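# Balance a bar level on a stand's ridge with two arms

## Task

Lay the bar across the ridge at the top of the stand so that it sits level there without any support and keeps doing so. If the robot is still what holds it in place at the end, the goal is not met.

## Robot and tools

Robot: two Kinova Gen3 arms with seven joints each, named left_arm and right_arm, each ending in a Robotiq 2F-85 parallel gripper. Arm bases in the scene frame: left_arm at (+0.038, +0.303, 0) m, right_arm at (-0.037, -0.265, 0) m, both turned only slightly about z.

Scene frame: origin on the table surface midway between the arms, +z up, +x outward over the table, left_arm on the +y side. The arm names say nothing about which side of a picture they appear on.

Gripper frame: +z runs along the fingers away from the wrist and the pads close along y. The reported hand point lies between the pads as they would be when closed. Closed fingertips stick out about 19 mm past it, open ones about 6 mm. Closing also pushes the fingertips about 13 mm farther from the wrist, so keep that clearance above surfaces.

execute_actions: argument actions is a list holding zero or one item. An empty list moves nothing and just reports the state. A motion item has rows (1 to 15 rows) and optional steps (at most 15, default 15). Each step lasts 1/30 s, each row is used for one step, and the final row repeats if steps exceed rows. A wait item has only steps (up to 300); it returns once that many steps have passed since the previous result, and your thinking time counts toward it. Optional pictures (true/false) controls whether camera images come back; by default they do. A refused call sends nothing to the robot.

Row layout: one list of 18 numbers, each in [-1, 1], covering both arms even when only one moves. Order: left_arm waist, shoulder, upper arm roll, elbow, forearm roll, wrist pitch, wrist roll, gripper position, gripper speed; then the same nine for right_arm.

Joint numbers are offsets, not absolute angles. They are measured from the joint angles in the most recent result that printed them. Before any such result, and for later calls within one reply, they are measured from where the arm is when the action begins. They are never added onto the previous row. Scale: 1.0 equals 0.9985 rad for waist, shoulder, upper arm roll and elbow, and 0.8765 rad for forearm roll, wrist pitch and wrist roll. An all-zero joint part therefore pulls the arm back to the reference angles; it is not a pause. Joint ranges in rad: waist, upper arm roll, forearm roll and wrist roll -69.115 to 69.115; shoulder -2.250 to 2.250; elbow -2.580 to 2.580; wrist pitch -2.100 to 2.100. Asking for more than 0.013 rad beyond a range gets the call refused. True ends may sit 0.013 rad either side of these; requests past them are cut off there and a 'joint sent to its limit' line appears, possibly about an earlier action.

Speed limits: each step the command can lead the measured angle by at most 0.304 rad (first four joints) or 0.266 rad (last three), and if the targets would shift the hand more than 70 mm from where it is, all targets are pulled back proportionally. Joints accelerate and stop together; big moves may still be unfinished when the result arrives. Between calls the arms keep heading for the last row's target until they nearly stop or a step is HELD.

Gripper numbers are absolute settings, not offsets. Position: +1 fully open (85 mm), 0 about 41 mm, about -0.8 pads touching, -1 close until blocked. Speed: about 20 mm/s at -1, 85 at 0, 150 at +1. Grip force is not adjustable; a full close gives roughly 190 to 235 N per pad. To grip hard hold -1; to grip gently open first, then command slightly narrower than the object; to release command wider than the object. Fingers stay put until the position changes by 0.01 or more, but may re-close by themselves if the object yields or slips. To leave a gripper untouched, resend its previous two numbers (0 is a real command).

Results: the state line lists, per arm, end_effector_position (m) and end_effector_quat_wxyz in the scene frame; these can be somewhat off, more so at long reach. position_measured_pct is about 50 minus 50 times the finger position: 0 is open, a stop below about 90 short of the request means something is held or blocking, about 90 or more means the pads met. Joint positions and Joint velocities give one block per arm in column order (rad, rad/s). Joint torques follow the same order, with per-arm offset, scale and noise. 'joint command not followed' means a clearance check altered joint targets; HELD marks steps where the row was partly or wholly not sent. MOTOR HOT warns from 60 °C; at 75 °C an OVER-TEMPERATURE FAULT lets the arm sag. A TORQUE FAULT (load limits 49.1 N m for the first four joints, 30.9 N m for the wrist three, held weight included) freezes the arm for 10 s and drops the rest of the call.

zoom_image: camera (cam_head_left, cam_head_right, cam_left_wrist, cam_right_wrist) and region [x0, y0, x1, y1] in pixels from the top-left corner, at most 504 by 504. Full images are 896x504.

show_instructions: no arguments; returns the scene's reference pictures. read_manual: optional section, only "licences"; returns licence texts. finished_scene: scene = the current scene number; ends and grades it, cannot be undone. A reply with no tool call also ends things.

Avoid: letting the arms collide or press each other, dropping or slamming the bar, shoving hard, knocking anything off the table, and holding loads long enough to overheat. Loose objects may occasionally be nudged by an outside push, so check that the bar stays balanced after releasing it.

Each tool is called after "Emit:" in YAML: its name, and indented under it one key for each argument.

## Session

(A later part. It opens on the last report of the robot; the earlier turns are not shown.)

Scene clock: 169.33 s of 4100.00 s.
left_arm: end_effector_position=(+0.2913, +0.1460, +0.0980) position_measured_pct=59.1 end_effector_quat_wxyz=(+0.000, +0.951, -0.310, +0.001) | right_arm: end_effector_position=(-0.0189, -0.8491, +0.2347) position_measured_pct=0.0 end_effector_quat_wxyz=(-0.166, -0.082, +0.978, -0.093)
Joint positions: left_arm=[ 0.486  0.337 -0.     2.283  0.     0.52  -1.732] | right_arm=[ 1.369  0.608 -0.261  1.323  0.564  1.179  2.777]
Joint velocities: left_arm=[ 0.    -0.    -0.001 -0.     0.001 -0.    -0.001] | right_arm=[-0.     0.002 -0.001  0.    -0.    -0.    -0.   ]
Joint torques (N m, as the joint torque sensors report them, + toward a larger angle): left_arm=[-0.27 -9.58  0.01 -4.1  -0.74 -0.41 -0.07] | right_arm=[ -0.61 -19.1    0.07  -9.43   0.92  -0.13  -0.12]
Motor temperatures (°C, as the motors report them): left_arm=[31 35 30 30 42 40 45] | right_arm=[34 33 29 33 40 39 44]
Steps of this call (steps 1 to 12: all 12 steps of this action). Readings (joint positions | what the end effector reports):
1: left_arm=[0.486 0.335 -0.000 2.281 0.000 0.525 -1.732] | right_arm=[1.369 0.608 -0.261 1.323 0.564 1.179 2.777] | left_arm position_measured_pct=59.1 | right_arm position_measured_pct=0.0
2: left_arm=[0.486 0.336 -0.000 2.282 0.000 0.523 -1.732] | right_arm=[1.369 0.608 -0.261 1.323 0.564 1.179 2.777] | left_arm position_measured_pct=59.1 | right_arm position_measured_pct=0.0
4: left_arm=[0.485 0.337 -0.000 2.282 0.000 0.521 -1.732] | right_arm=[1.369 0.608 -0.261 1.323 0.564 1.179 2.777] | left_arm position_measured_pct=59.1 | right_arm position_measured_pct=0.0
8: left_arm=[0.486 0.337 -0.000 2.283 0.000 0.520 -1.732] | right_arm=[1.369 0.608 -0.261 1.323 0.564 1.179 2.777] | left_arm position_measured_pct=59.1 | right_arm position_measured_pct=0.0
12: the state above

Emit:
execute_actions:
  actions:
    - {"rows":[[0,0,0,0,0,0,0,-0.11,-0.6,0,0,0,0,0,0,0,1,0]],"steps":7}

Emit:
execute_actions:
  actions:
    - {"rows":[[0,0,0,0,0,0,0,-0.11,-0.6,0,0,0,0,0,0,0,1,0]],"steps":5}

Emit:
execute_actions:
  actions:
    - {"rows":[[0,0,0,0,0,0,0,-0.3,0,0,0,0,0,0,0,0,1,0]],"steps":8}

Scene clock: 172.33 s of 4100.00 s.
left_arm: end_effector_position=(+0.2913, +0.1460, +0.0980) position_measured_pct=56.0 end_effector_quat_wxyz=(+0.000, +0.951, -0.310, +0.001) | right_arm: end_effector_position=(-0.0189, -0.8491, +0.2347) position_measured_pct=0.0 end_effector_quat_wxyz=(-0.166, -0.082, +0.978, -0.093)
Joint positions: left_arm=[ 0.486  0.337 -0.     2.283  0.     0.52  -1.732] | right_arm=[ 1.369  0.608 -0.261  1.323  0.564  1.179  2.777]
Joint velocities: left_arm=[-0.     0.    -0.     0.    -0.001 -0.     0.   ] | right_arm=[ 0.002  0.001  0.    -0.     0.     0.     0.   ]
Joint torques (N m, as the joint torque sensors report them, + toward a larger angle): left_arm=[ -0.08 -10.65   0.11  -4.56  -0.45   0.     0.  ] | right_arm=[ -0.5  -19.13   0.11  -9.41   0.92  -0.23   0.04]
Motor temperatures (°C, as the motors report them): left_arm=[31 35 30 30 42 40 45] | right_arm=[34 33 29 33 40 39 44]
Steps of this call (steps 1 to 15: the robot went on to your last target; steps 16 to 83: nothing new was sent; steps 84 to 90: all 7 steps of this action). Readings (joint positions | what the end effector reports):
84: left_arm=[0.486 0.337 -0.000 2.283 0.000 0.520 -1.732] | right_arm=[1.369 0.608 -0.261 1.323 0.564 1.179 2.777] | left_arm position_measured_pct=59.1 | right_arm position_measured_pct=0.0
85: left_arm=[0.486 0.337 -0.000 2.283 0.000 0.520 -1.732] | right_arm=[1.369 0.608 -0.261 1.323 0.564 1.179 2.777] | left_arm position_measured_pct=59.1 | right_arm position_measured_pct=0.0
87: left_arm=[0.486 0.337 -0.000 2.283 0.000 0.520 -1.732] | right_arm=[1.369 0.608 -0.261 1.323 0.564 1.179 2.777] | left_arm position_measured_pct=57.1 | right_arm position_measured_pct=0.0
90: the state above

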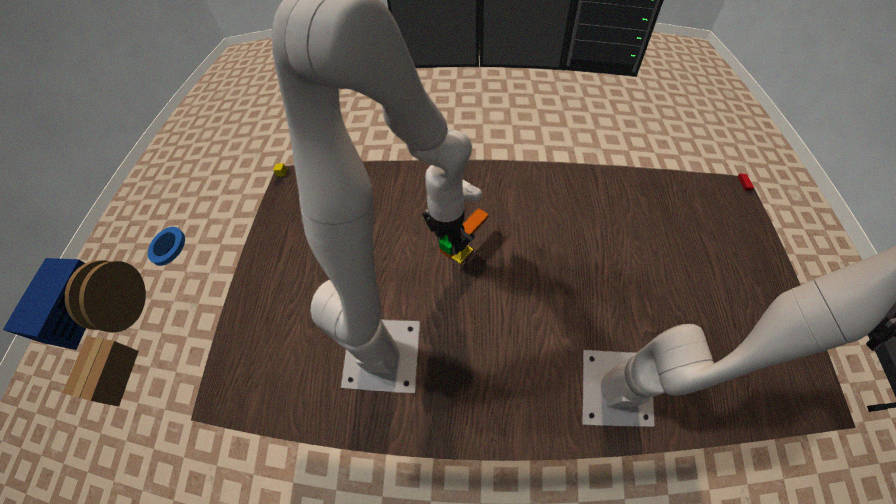

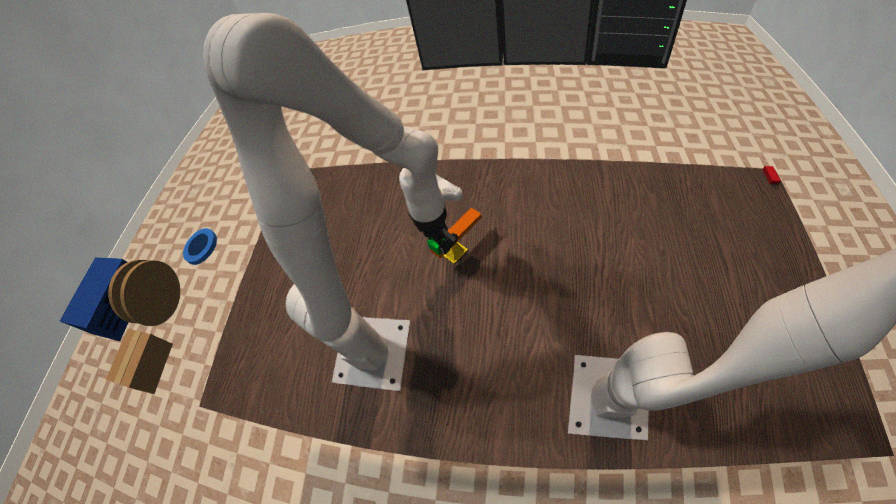

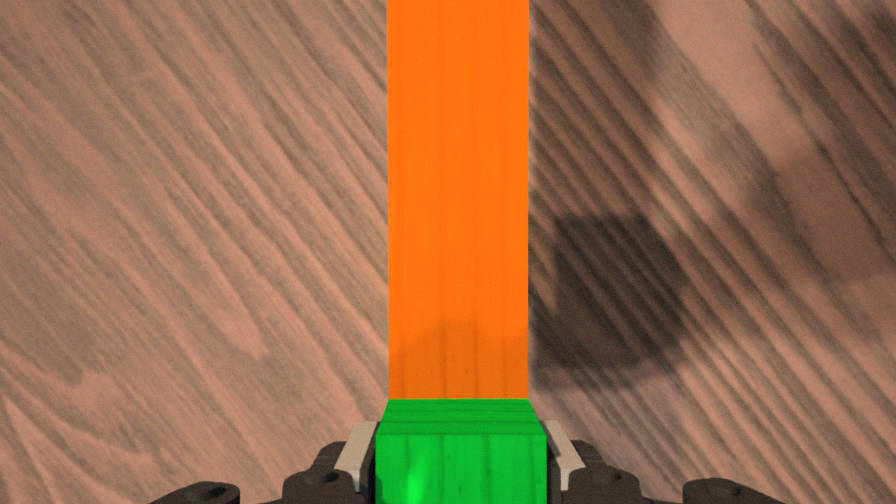

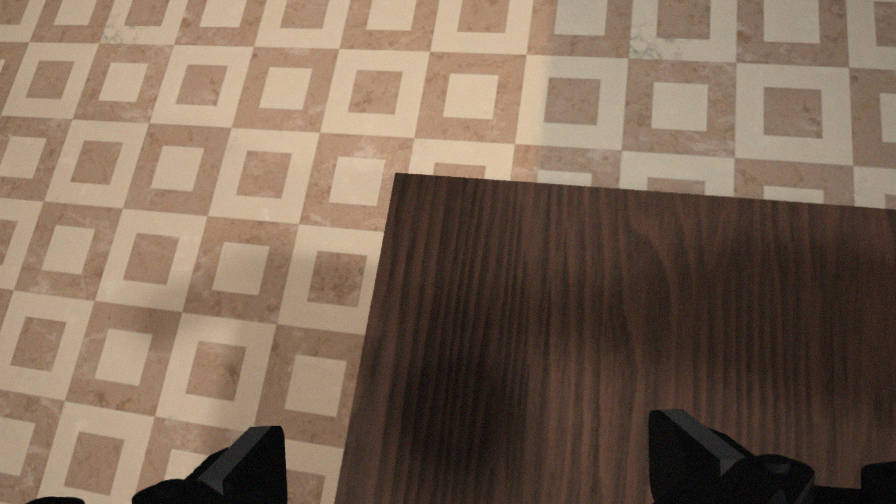

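Scene clock: 172.50 s of 4100.00 s.
left_arm: end_effector_position=(+0.2913, +0.1460, +0.0980) position_measured_pct=55.6 end_effector_quat_wxyz=(+0.000, +0.951, -0.310, +0.001) | right_arm: end_effector_position=(-0.0189, -0.8491, +0.2347) position_measured_pct=0.0 end_effector_quat_wxyz=(-0.166, -0.082, +0.978, -0.093)
Joint positions: left_arm=[ 0.486  0.337 -0.     2.283  0.     0.52  -1.732] | right_arm=[ 1.369  0.608 -0.261  1.323  0.564  1.179  2.777]
Joint velocities: left_arm=[ 0.     0.    -0.     0.    -0.     0.001 -0.   ] | right_arm=[-0.001  0.002  0.    -0.    -0.     0.    -0.001]
Joint torques (N m, as the joint torque sensors report them, + toward a larger angle): left_arm=[ -0.14 -10.59   0.09  -4.47  -0.42  -0.17  -0.02] | right_arm=[ -0.93 -19.34   0.12  -9.4    0.77  -0.23   0.05]
Motor temperatures (°C, as the motors report them): left_arm=[31 35 30 30 42 40 45] | right_arm=[34 33 29 33 40 39 44]
Steps of this call (steps 1 to 5: all 5 steps of this action). Readings (joint positions | what the end effector reports):
1: left_arm=[0.486 0.337 -0.000 2.283 0.000 0.520 -1.732] | right_arm=[1.369 0.608 -0.261 1.323 0.564 1.179 2.777] | left_arm position_measured_pct=56.0 | right_arm position_measured_pct=0.0
2: left_arm=[0.486 0.337 -0.000 2.283 0.000 0.520 -1.732] | right_arm=[1.369 0.608 -0.261 1.323 0.564 1.179 2.777] | left_arm position_measured_pct=55.6 | right_arm position_measured_pct=0.0
4: left_arm=[0.486 0.337 -0.000 2.283 0.000 0.520 -1.732] | right_arm=[1.369 0.608 -0.261 1.323 0.564 1.179 2.777] | left_arm position_measured_pct=55.6 | right_arm position_measured_pct=0.0
5: the state above

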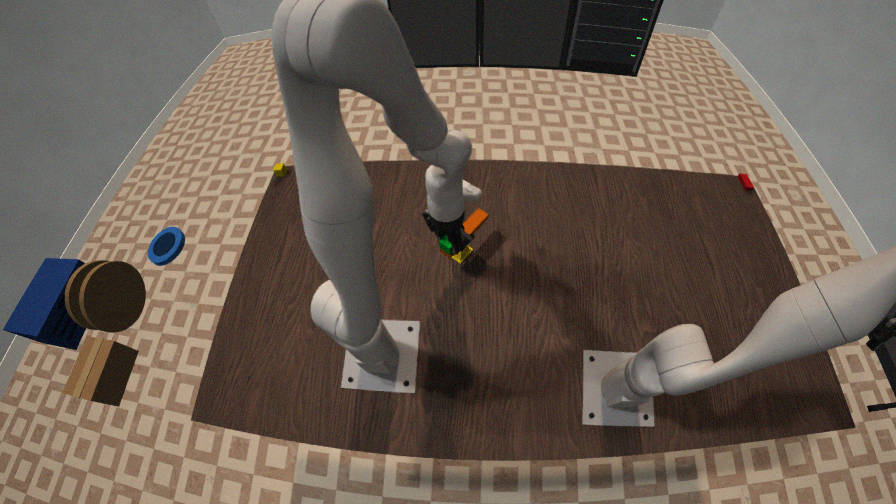

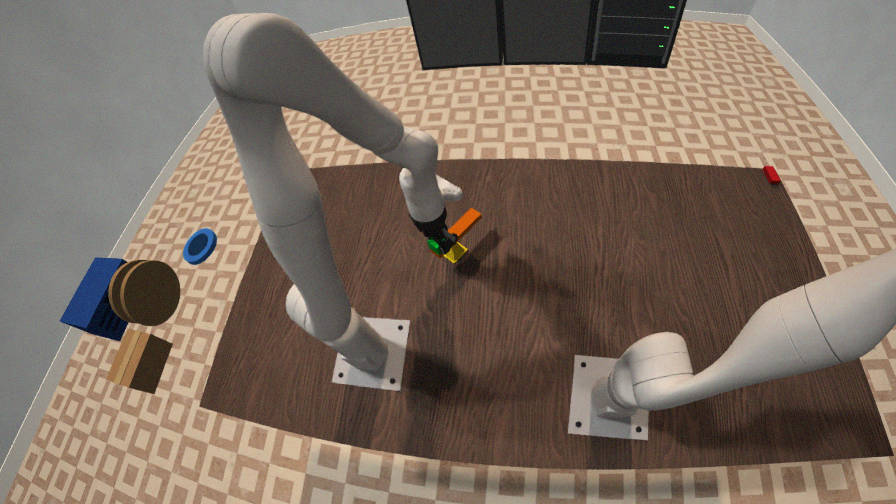

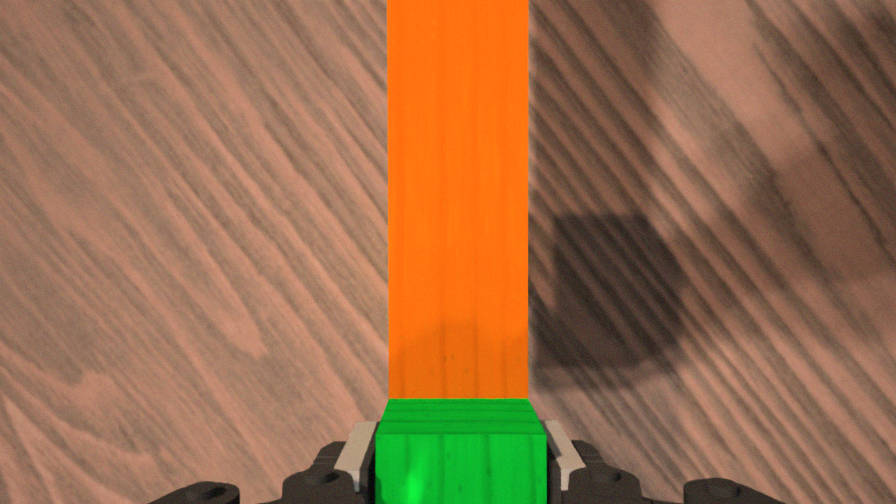

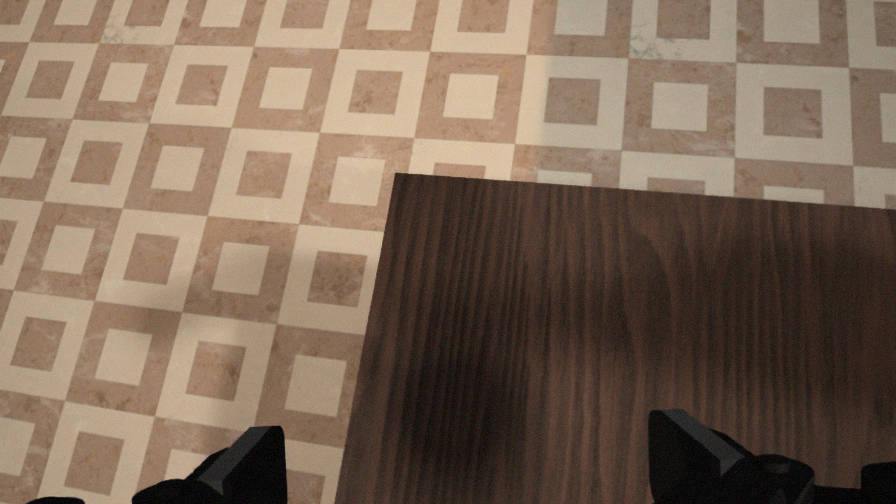

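Scene clock: 172.77 s of 4100.00 s.
left_arm: end_effector_position=(+0.2913, +0.1460, +0.0982) position_measured_pct=58.7 end_effector_quat_wxyz=(+0.000, +0.951, -0.310, +0.001) | right_arm: end_effector_position=(-0.0189, -0.8491, +0.2347) position_measured_pct=0.0 end_effector_quat_wxyz=(-0.166, -0.082, +0.978, -0.093)
Joint positions: left_arm=[ 0.486  0.337 -0.     2.283  0.     0.52  -1.732] | right_arm=[ 1.369  0.608 -0.261  1.323  0.564  1.179  2.777]
Joint velocities: left_arm=[-0.001 -0.001 -0.    -0.    -0.001 -0.     0.   ] | right_arm=[ 0.    -0.    -0.     0.     0.    -0.     0.001]
Joint torques (N m, as the joint torque sensors report them, + toward a larger angle): left_arm=[ -0.19 -10.65   0.04  -4.15  -0.48  -0.55  -0.22] | right_arm=[ -0.68 -18.94   0.04  -9.38   0.8   -0.01   0.14]
Motor temperatures (°C, as the motors report them): left_arm=[31 35 30 30 42 40 45] | right_arm=[34 33 29 33 40 39 44]
Steps of this call (steps 1 to 8: all 8 steps of this action). Readings (joint positions | what the end effector reports):
1: left_arm=[0.486 0.337 -0.000 2.283 0.000 0.520 -1.732] | right_arm=[1.369 0.608 -0.261 1.323 0.564 1.179 2.777] | left_arm position_measured_pct=55.6 | right_arm position_measured_pct=0.0
2: left_arm=[0.486 0.337 -0.000 2.283 0.000 0.520 -1.732] | right_arm=[1.369 0.608 -0.261 1.323 0.564 1.179 2.777] | left_arm position_measured_pct=56.3 | right_arm position_measured_pct=0.0
4: left_arm=[0.486 0.337 -0.000 2.283 0.000 0.520 -1.732] | right_arm=[1.369 0.608 -0.261 1.323 0.564 1.179 2.777] | left_arm position_measured_pct=58.3 | right_arm position_measured_pct=0.0
8: the state above

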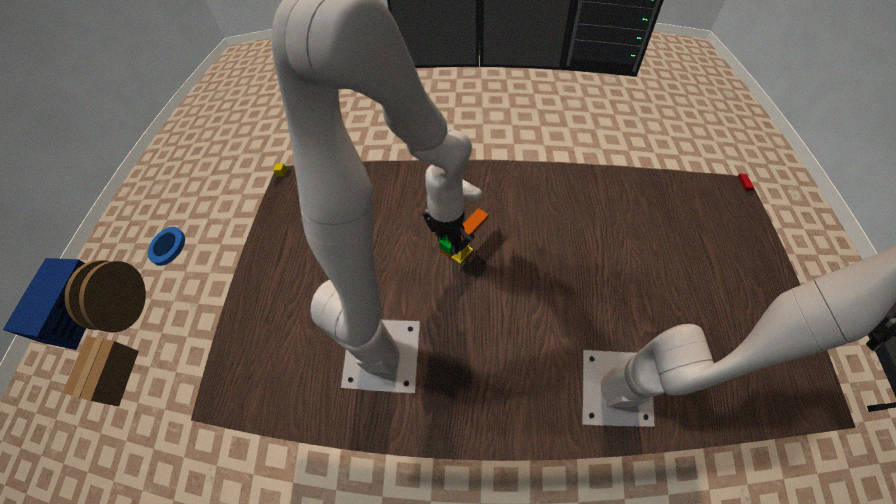

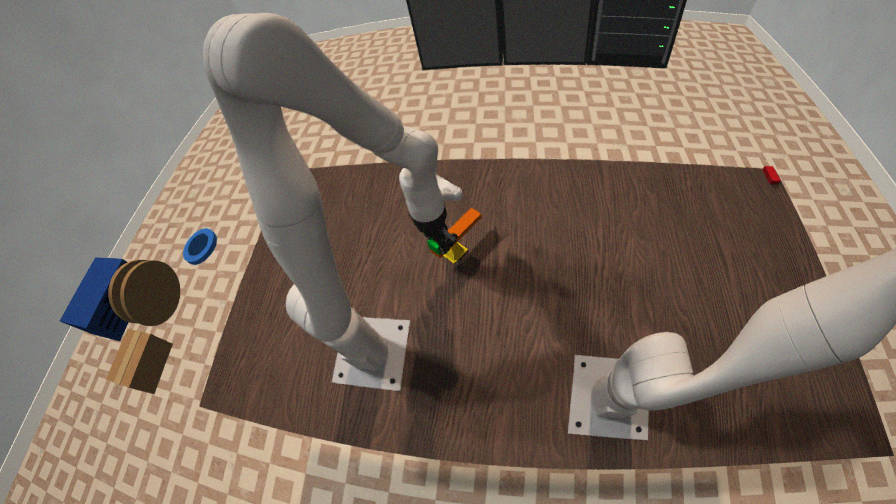

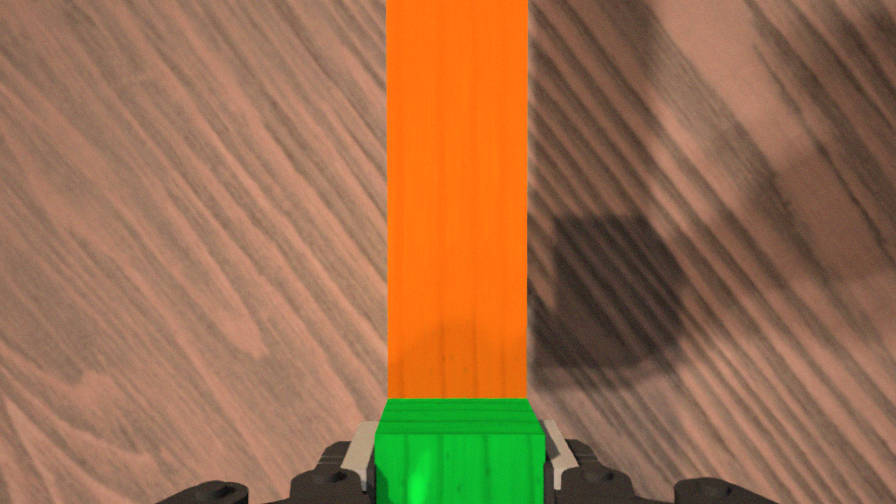

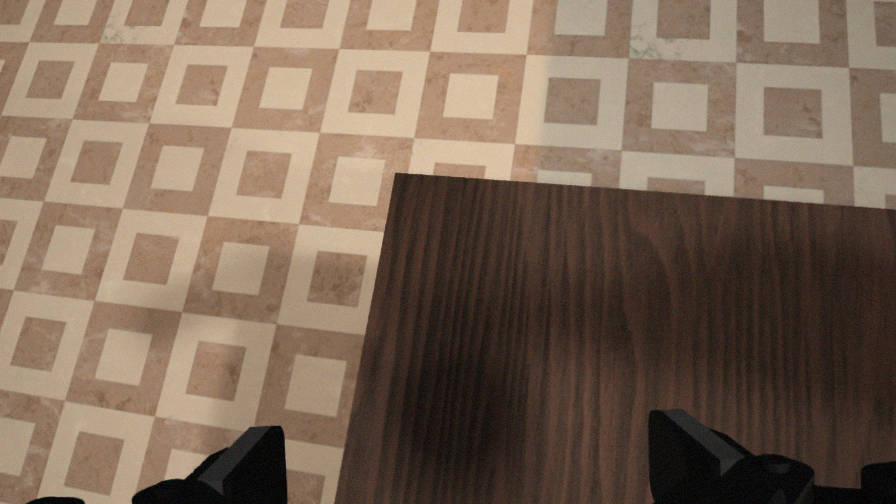

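Stable.

Emit:
execute_actions:
  actions:
    - {"rows":[[0,0,0,0,0,0,0,0.6,-0.6,0,0,0,0,0,0,0,1,0]],"steps":15}
  pictures: false

Emit:
execute_actions:
  actions:
    - {"rows":[[0,-0.15,0,-0.08,0,0.26,0,0.6,-0.6,0,0,0,0,0,0,0,1,0]],"steps":15}
  pictures: false

Emit:
execute_actions:
  actions:
    - {"steps":40}

Scene clock: 175.93 s of 4100.00 s.
left_arm: end_effector_position=(+0.2913, +0.1460, +0.0982) position_measured_pct=38.9 end_effector_quat_wxyz=(+0.000, +0.951, -0.310, +0.001) | right_arm: end_effector_position=(-0.0189, -0.8491, +0.2347) position_measured_pct=0.0 end_effector_quat_wxyz=(-0.166, -0.082, +0.978, -0.093)
Joint positions: left_arm=[ 0.486  0.337 -0.     2.283  0.     0.52  -1.732] | right_arm=[ 1.369  0.608 -0.261  1.323  0.564  1.179  2.777]
Joint velocities: left_arm=[ 0.001  0.    -0.    -0.    -0.001 -0.    -0.001] | right_arm=[ 0.001 -0.001 -0.    -0.     0.     0.    -0.001]
Joint torques (N m, as the joint torque sensors report them, + toward a larger angle): left_arm=[ -0.6  -10.78  -0.21  -4.42  -0.26  -0.15   0.33] | right_arm=[ -0.65 -19.16  -0.04  -9.3    0.88  -0.2    0.08]
Motor temperatures (°C, as the motors report them): left_arm=[31 35 30 30 42 40 45] | right_arm=[34 33 29 33 40 39 44]
Steps of this call (steps 1 to 15: the robot went on to your last target; steps 16 to 80: nothing new was sent; steps 81 to 95: all 15 steps of this action). Readings (joint positions | what the end effector reports):
81: left_arm=[0.486 0.336 -0.000 2.283 0.000 0.520 -1.732] | right_arm=[1.369 0.608 -0.261 1.323 0.564 1.179 2.777] | left_arm position_measured_pct=58.7 | right_arm position_measured_pct=0.0
82: left_arm=[0.486 0.336 -0.000 2.283 0.000 0.520 -1.732] | right_arm=[1.369 0.608 -0.261 1.323 0.564 1.179 2.777] | left_arm position_measured_pct=58.7 | right_arm position_measured_pct=0.0
84: left_arm=[0.486 0.336 -0.000 2.283 0.000 0.520 -1.732] | right_arm=[1.369 0.608 -0.261 1.323 0.564 1.179 2.777] | left_arm position_measured_pct=56.3 | right_arm position_measured_pct=0.0
88: left_arm=[0.486 0.337 -0.000 2.283 0.000 0.520 -1.732] | right_arm=[1.369 0.608 -0.261 1.323 0.564 1.179 2.777] | left_arm position_measured_pct=50.4 | right_arm position_measured_pct=0.0
95: the state above

Scene clock: 176.43 s of 4100.00 s.
left_arm: end_effector_position=(+0.2889, +0.1472, +0.1565) position_measured_pct=20.2 end_effector_quat_wxyz=(+0.000, +0.951, -0.310, +0.000) | right_arm: end_effector_position=(-0.0189, -0.8491, +0.2347) position_measured_pct=0.0 end_effector_quat_wxyz=(-0.166, -0.082, +0.978, -0.093)
Joint positions: left_arm=[ 0.486  0.19  -0.     2.203  0.     0.748 -1.732] | right_arm=[ 1.369  0.608 -0.261  1.323  0.564  1.179  2.777]
Joint velocities: left_arm=[ 0.    -0.025  0.    -0.003  0.     0.004  0.   ] | right_arm=[-0.001 -0.001  0.     0.     0.    -0.     0.001]
Joint torques (N m, as the joint torque sensors report them, + toward a larger angle): left_arm=[ 0.03 -9.64 -0.16 -6.37 -0.52 -0.33 -0.27] | right_arm=[ -0.71 -18.97   0.08  -9.22   0.69  -0.18  -0.11]
Motor temperatures (°C, as the motors report them): left_arm=[31 35 30 30 42 40 45] | right_arm=[34 33 29 33 40 39 44]
Steps of this call (steps 1 to 15: all 15 steps of this action). Readings (joint positions | what the end effector reports):
1: left_arm=[0.486 0.335 -0.000 2.282 0.000 0.521 -1.732] | right_arm=[1.369 0.608 -0.261 1.323 0.564 1.179 2.777] | left_arm position_measured_pct=37.3 | right_arm position_measured_pct=0.0
2: left_arm=[0.486 0.328 -0.000 2.280 0.000 0.529 -1.732] | right_arm=[1.369 0.608 -0.261 1.323 0.564 1.179 2.777] | left_arm position_measured_pct=35.7 | right_arm position_measured_pct=0.0
4: left_arm=[0.485 0.298 -0.000 2.266 0.000 0.568 -1.732] | right_arm=[1.369 0.608 -0.261 1.323 0.564 1.179 2.777] | left_arm position_measured_pct=32.5 | right_arm position_measured_pct=0.0
8: left_arm=[0.486 0.215 -0.000 2.218 0.000 0.703 -1.732] | right_arm=[1.369 0.608 -0.261 1.323 0.564 1.179 2.777] | left_arm position_measured_pct=26.2 | right_arm position_measured_pct=0.0
15: the state above

Scene clock: 177.77 s of 4100.00 s.
left_arm: end_effector_position=(+0.2892, +0.1470, +0.1574) position_measured_pct=19.8 end_effector_quat_wxyz=(+0.000, +0.951, -0.310, +0.002) | right_arm: end_effector_position=(-0.0189, -0.8491, +0.2347) position_measured_pct=0.0 end_effector_quat_wxyz=(-0.166, -0.082, +0.978, -0.093)
Joint positions: left_arm=[ 0.486  0.187 -0.     2.203  0.     0.748 -1.732] | right_arm=[ 1.369  0.608 -0.261  1.323  0.564  1.179  2.777]
Joint velocities: left_arm=[ 0.     0.     0.     0.    -0.001 -0.    -0.   ] | right_arm=[ 0.001  0.     0.     0.    -0.     0.     0.001]
Joint torques (N m, as the joint torque sensors report them, + toward a larger angle): left_arm=[-0.3  -9.73 -0.34 -6.48 -0.58 -0.17 -0.33] | right_arm=[ -0.49 -19.43   0.29  -9.53   0.68  -0.09  -0.01]
Motor temperatures (°C, as the motors report them): left_arm=[31 35 30 30 42 40 45] | right_arm=[34 33 29 33 40 39 44]
Steps of this call (steps 1 to 15: the robot went on to your last target; steps 16 to 40: nothing new was sent). Readings (joint positions | what the end effector reports):
1: left_arm=[0.486 0.189 -0.000 2.203 0.000 0.748 -1.732] | right_arm=[1.369 0.608 -0.261 1.323 0.564 1.179 2.777] | left_arm position_measured_pct=20.2 | right_arm position_measured_pct=0.0
2: left_arm=[0.486 0.188 -0.000 2.203 0.000 0.748 -1.732] | right_arm=[1.369 0.608 -0.261 1.323 0.564 1.179 2.777] | left_arm position_measured_pct=20.2 | right_arm position_measured_pct=0.0
4: left_arm=[0.486 0.188 -0.000 2.203 0.000 0.748 -1.732] | right_arm=[1.369 0.608 -0.261 1.323 0.564 1.179 2.777] | left_arm position_measured_pct=19.8 | right_arm position_measured_pct=0.0
8: left_arm=[0.486 0.187 -0.000 2.203 0.000 0.748 -1.732] | right_arm=[1.369 0.608 -0.261 1.323 0.564 1.179 2.777] | left_arm position_measured_pct=19.8 | right_arm position_measured_pct=0.0
40: the state above
All arms were judged still, so your last target was given up. Only a new action makes them travel on or press farther. Fingers that are still opening or closing keep moving.

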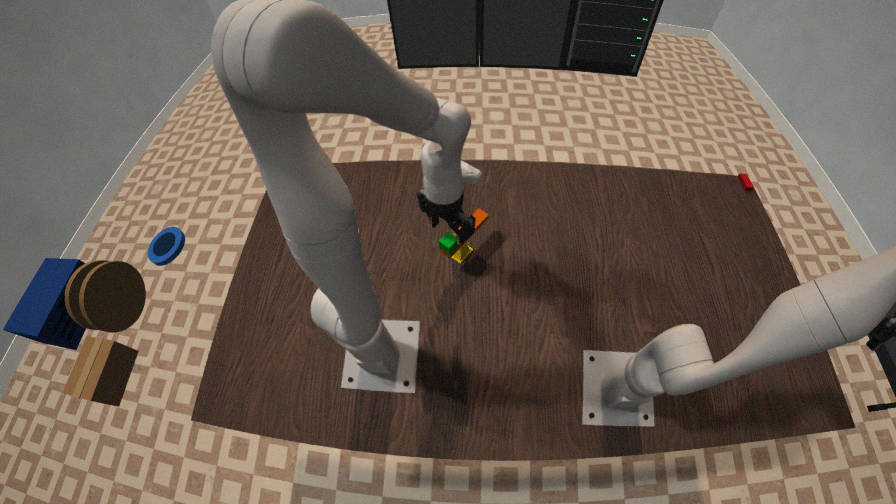

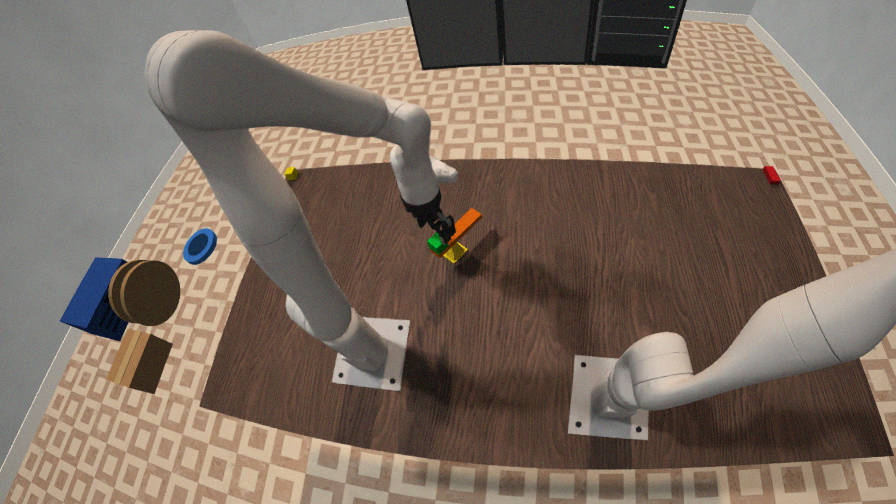

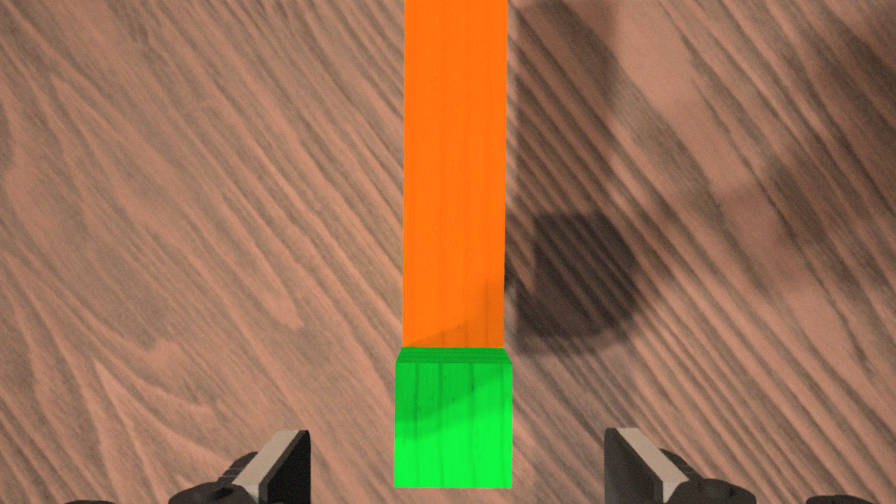

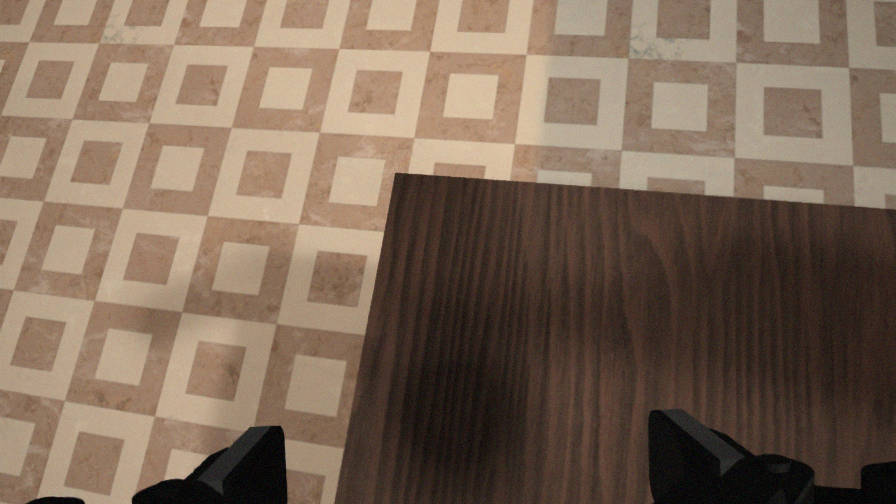

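Emit:
finished_scene:
  scene: 2

The scene is finished: the task was done.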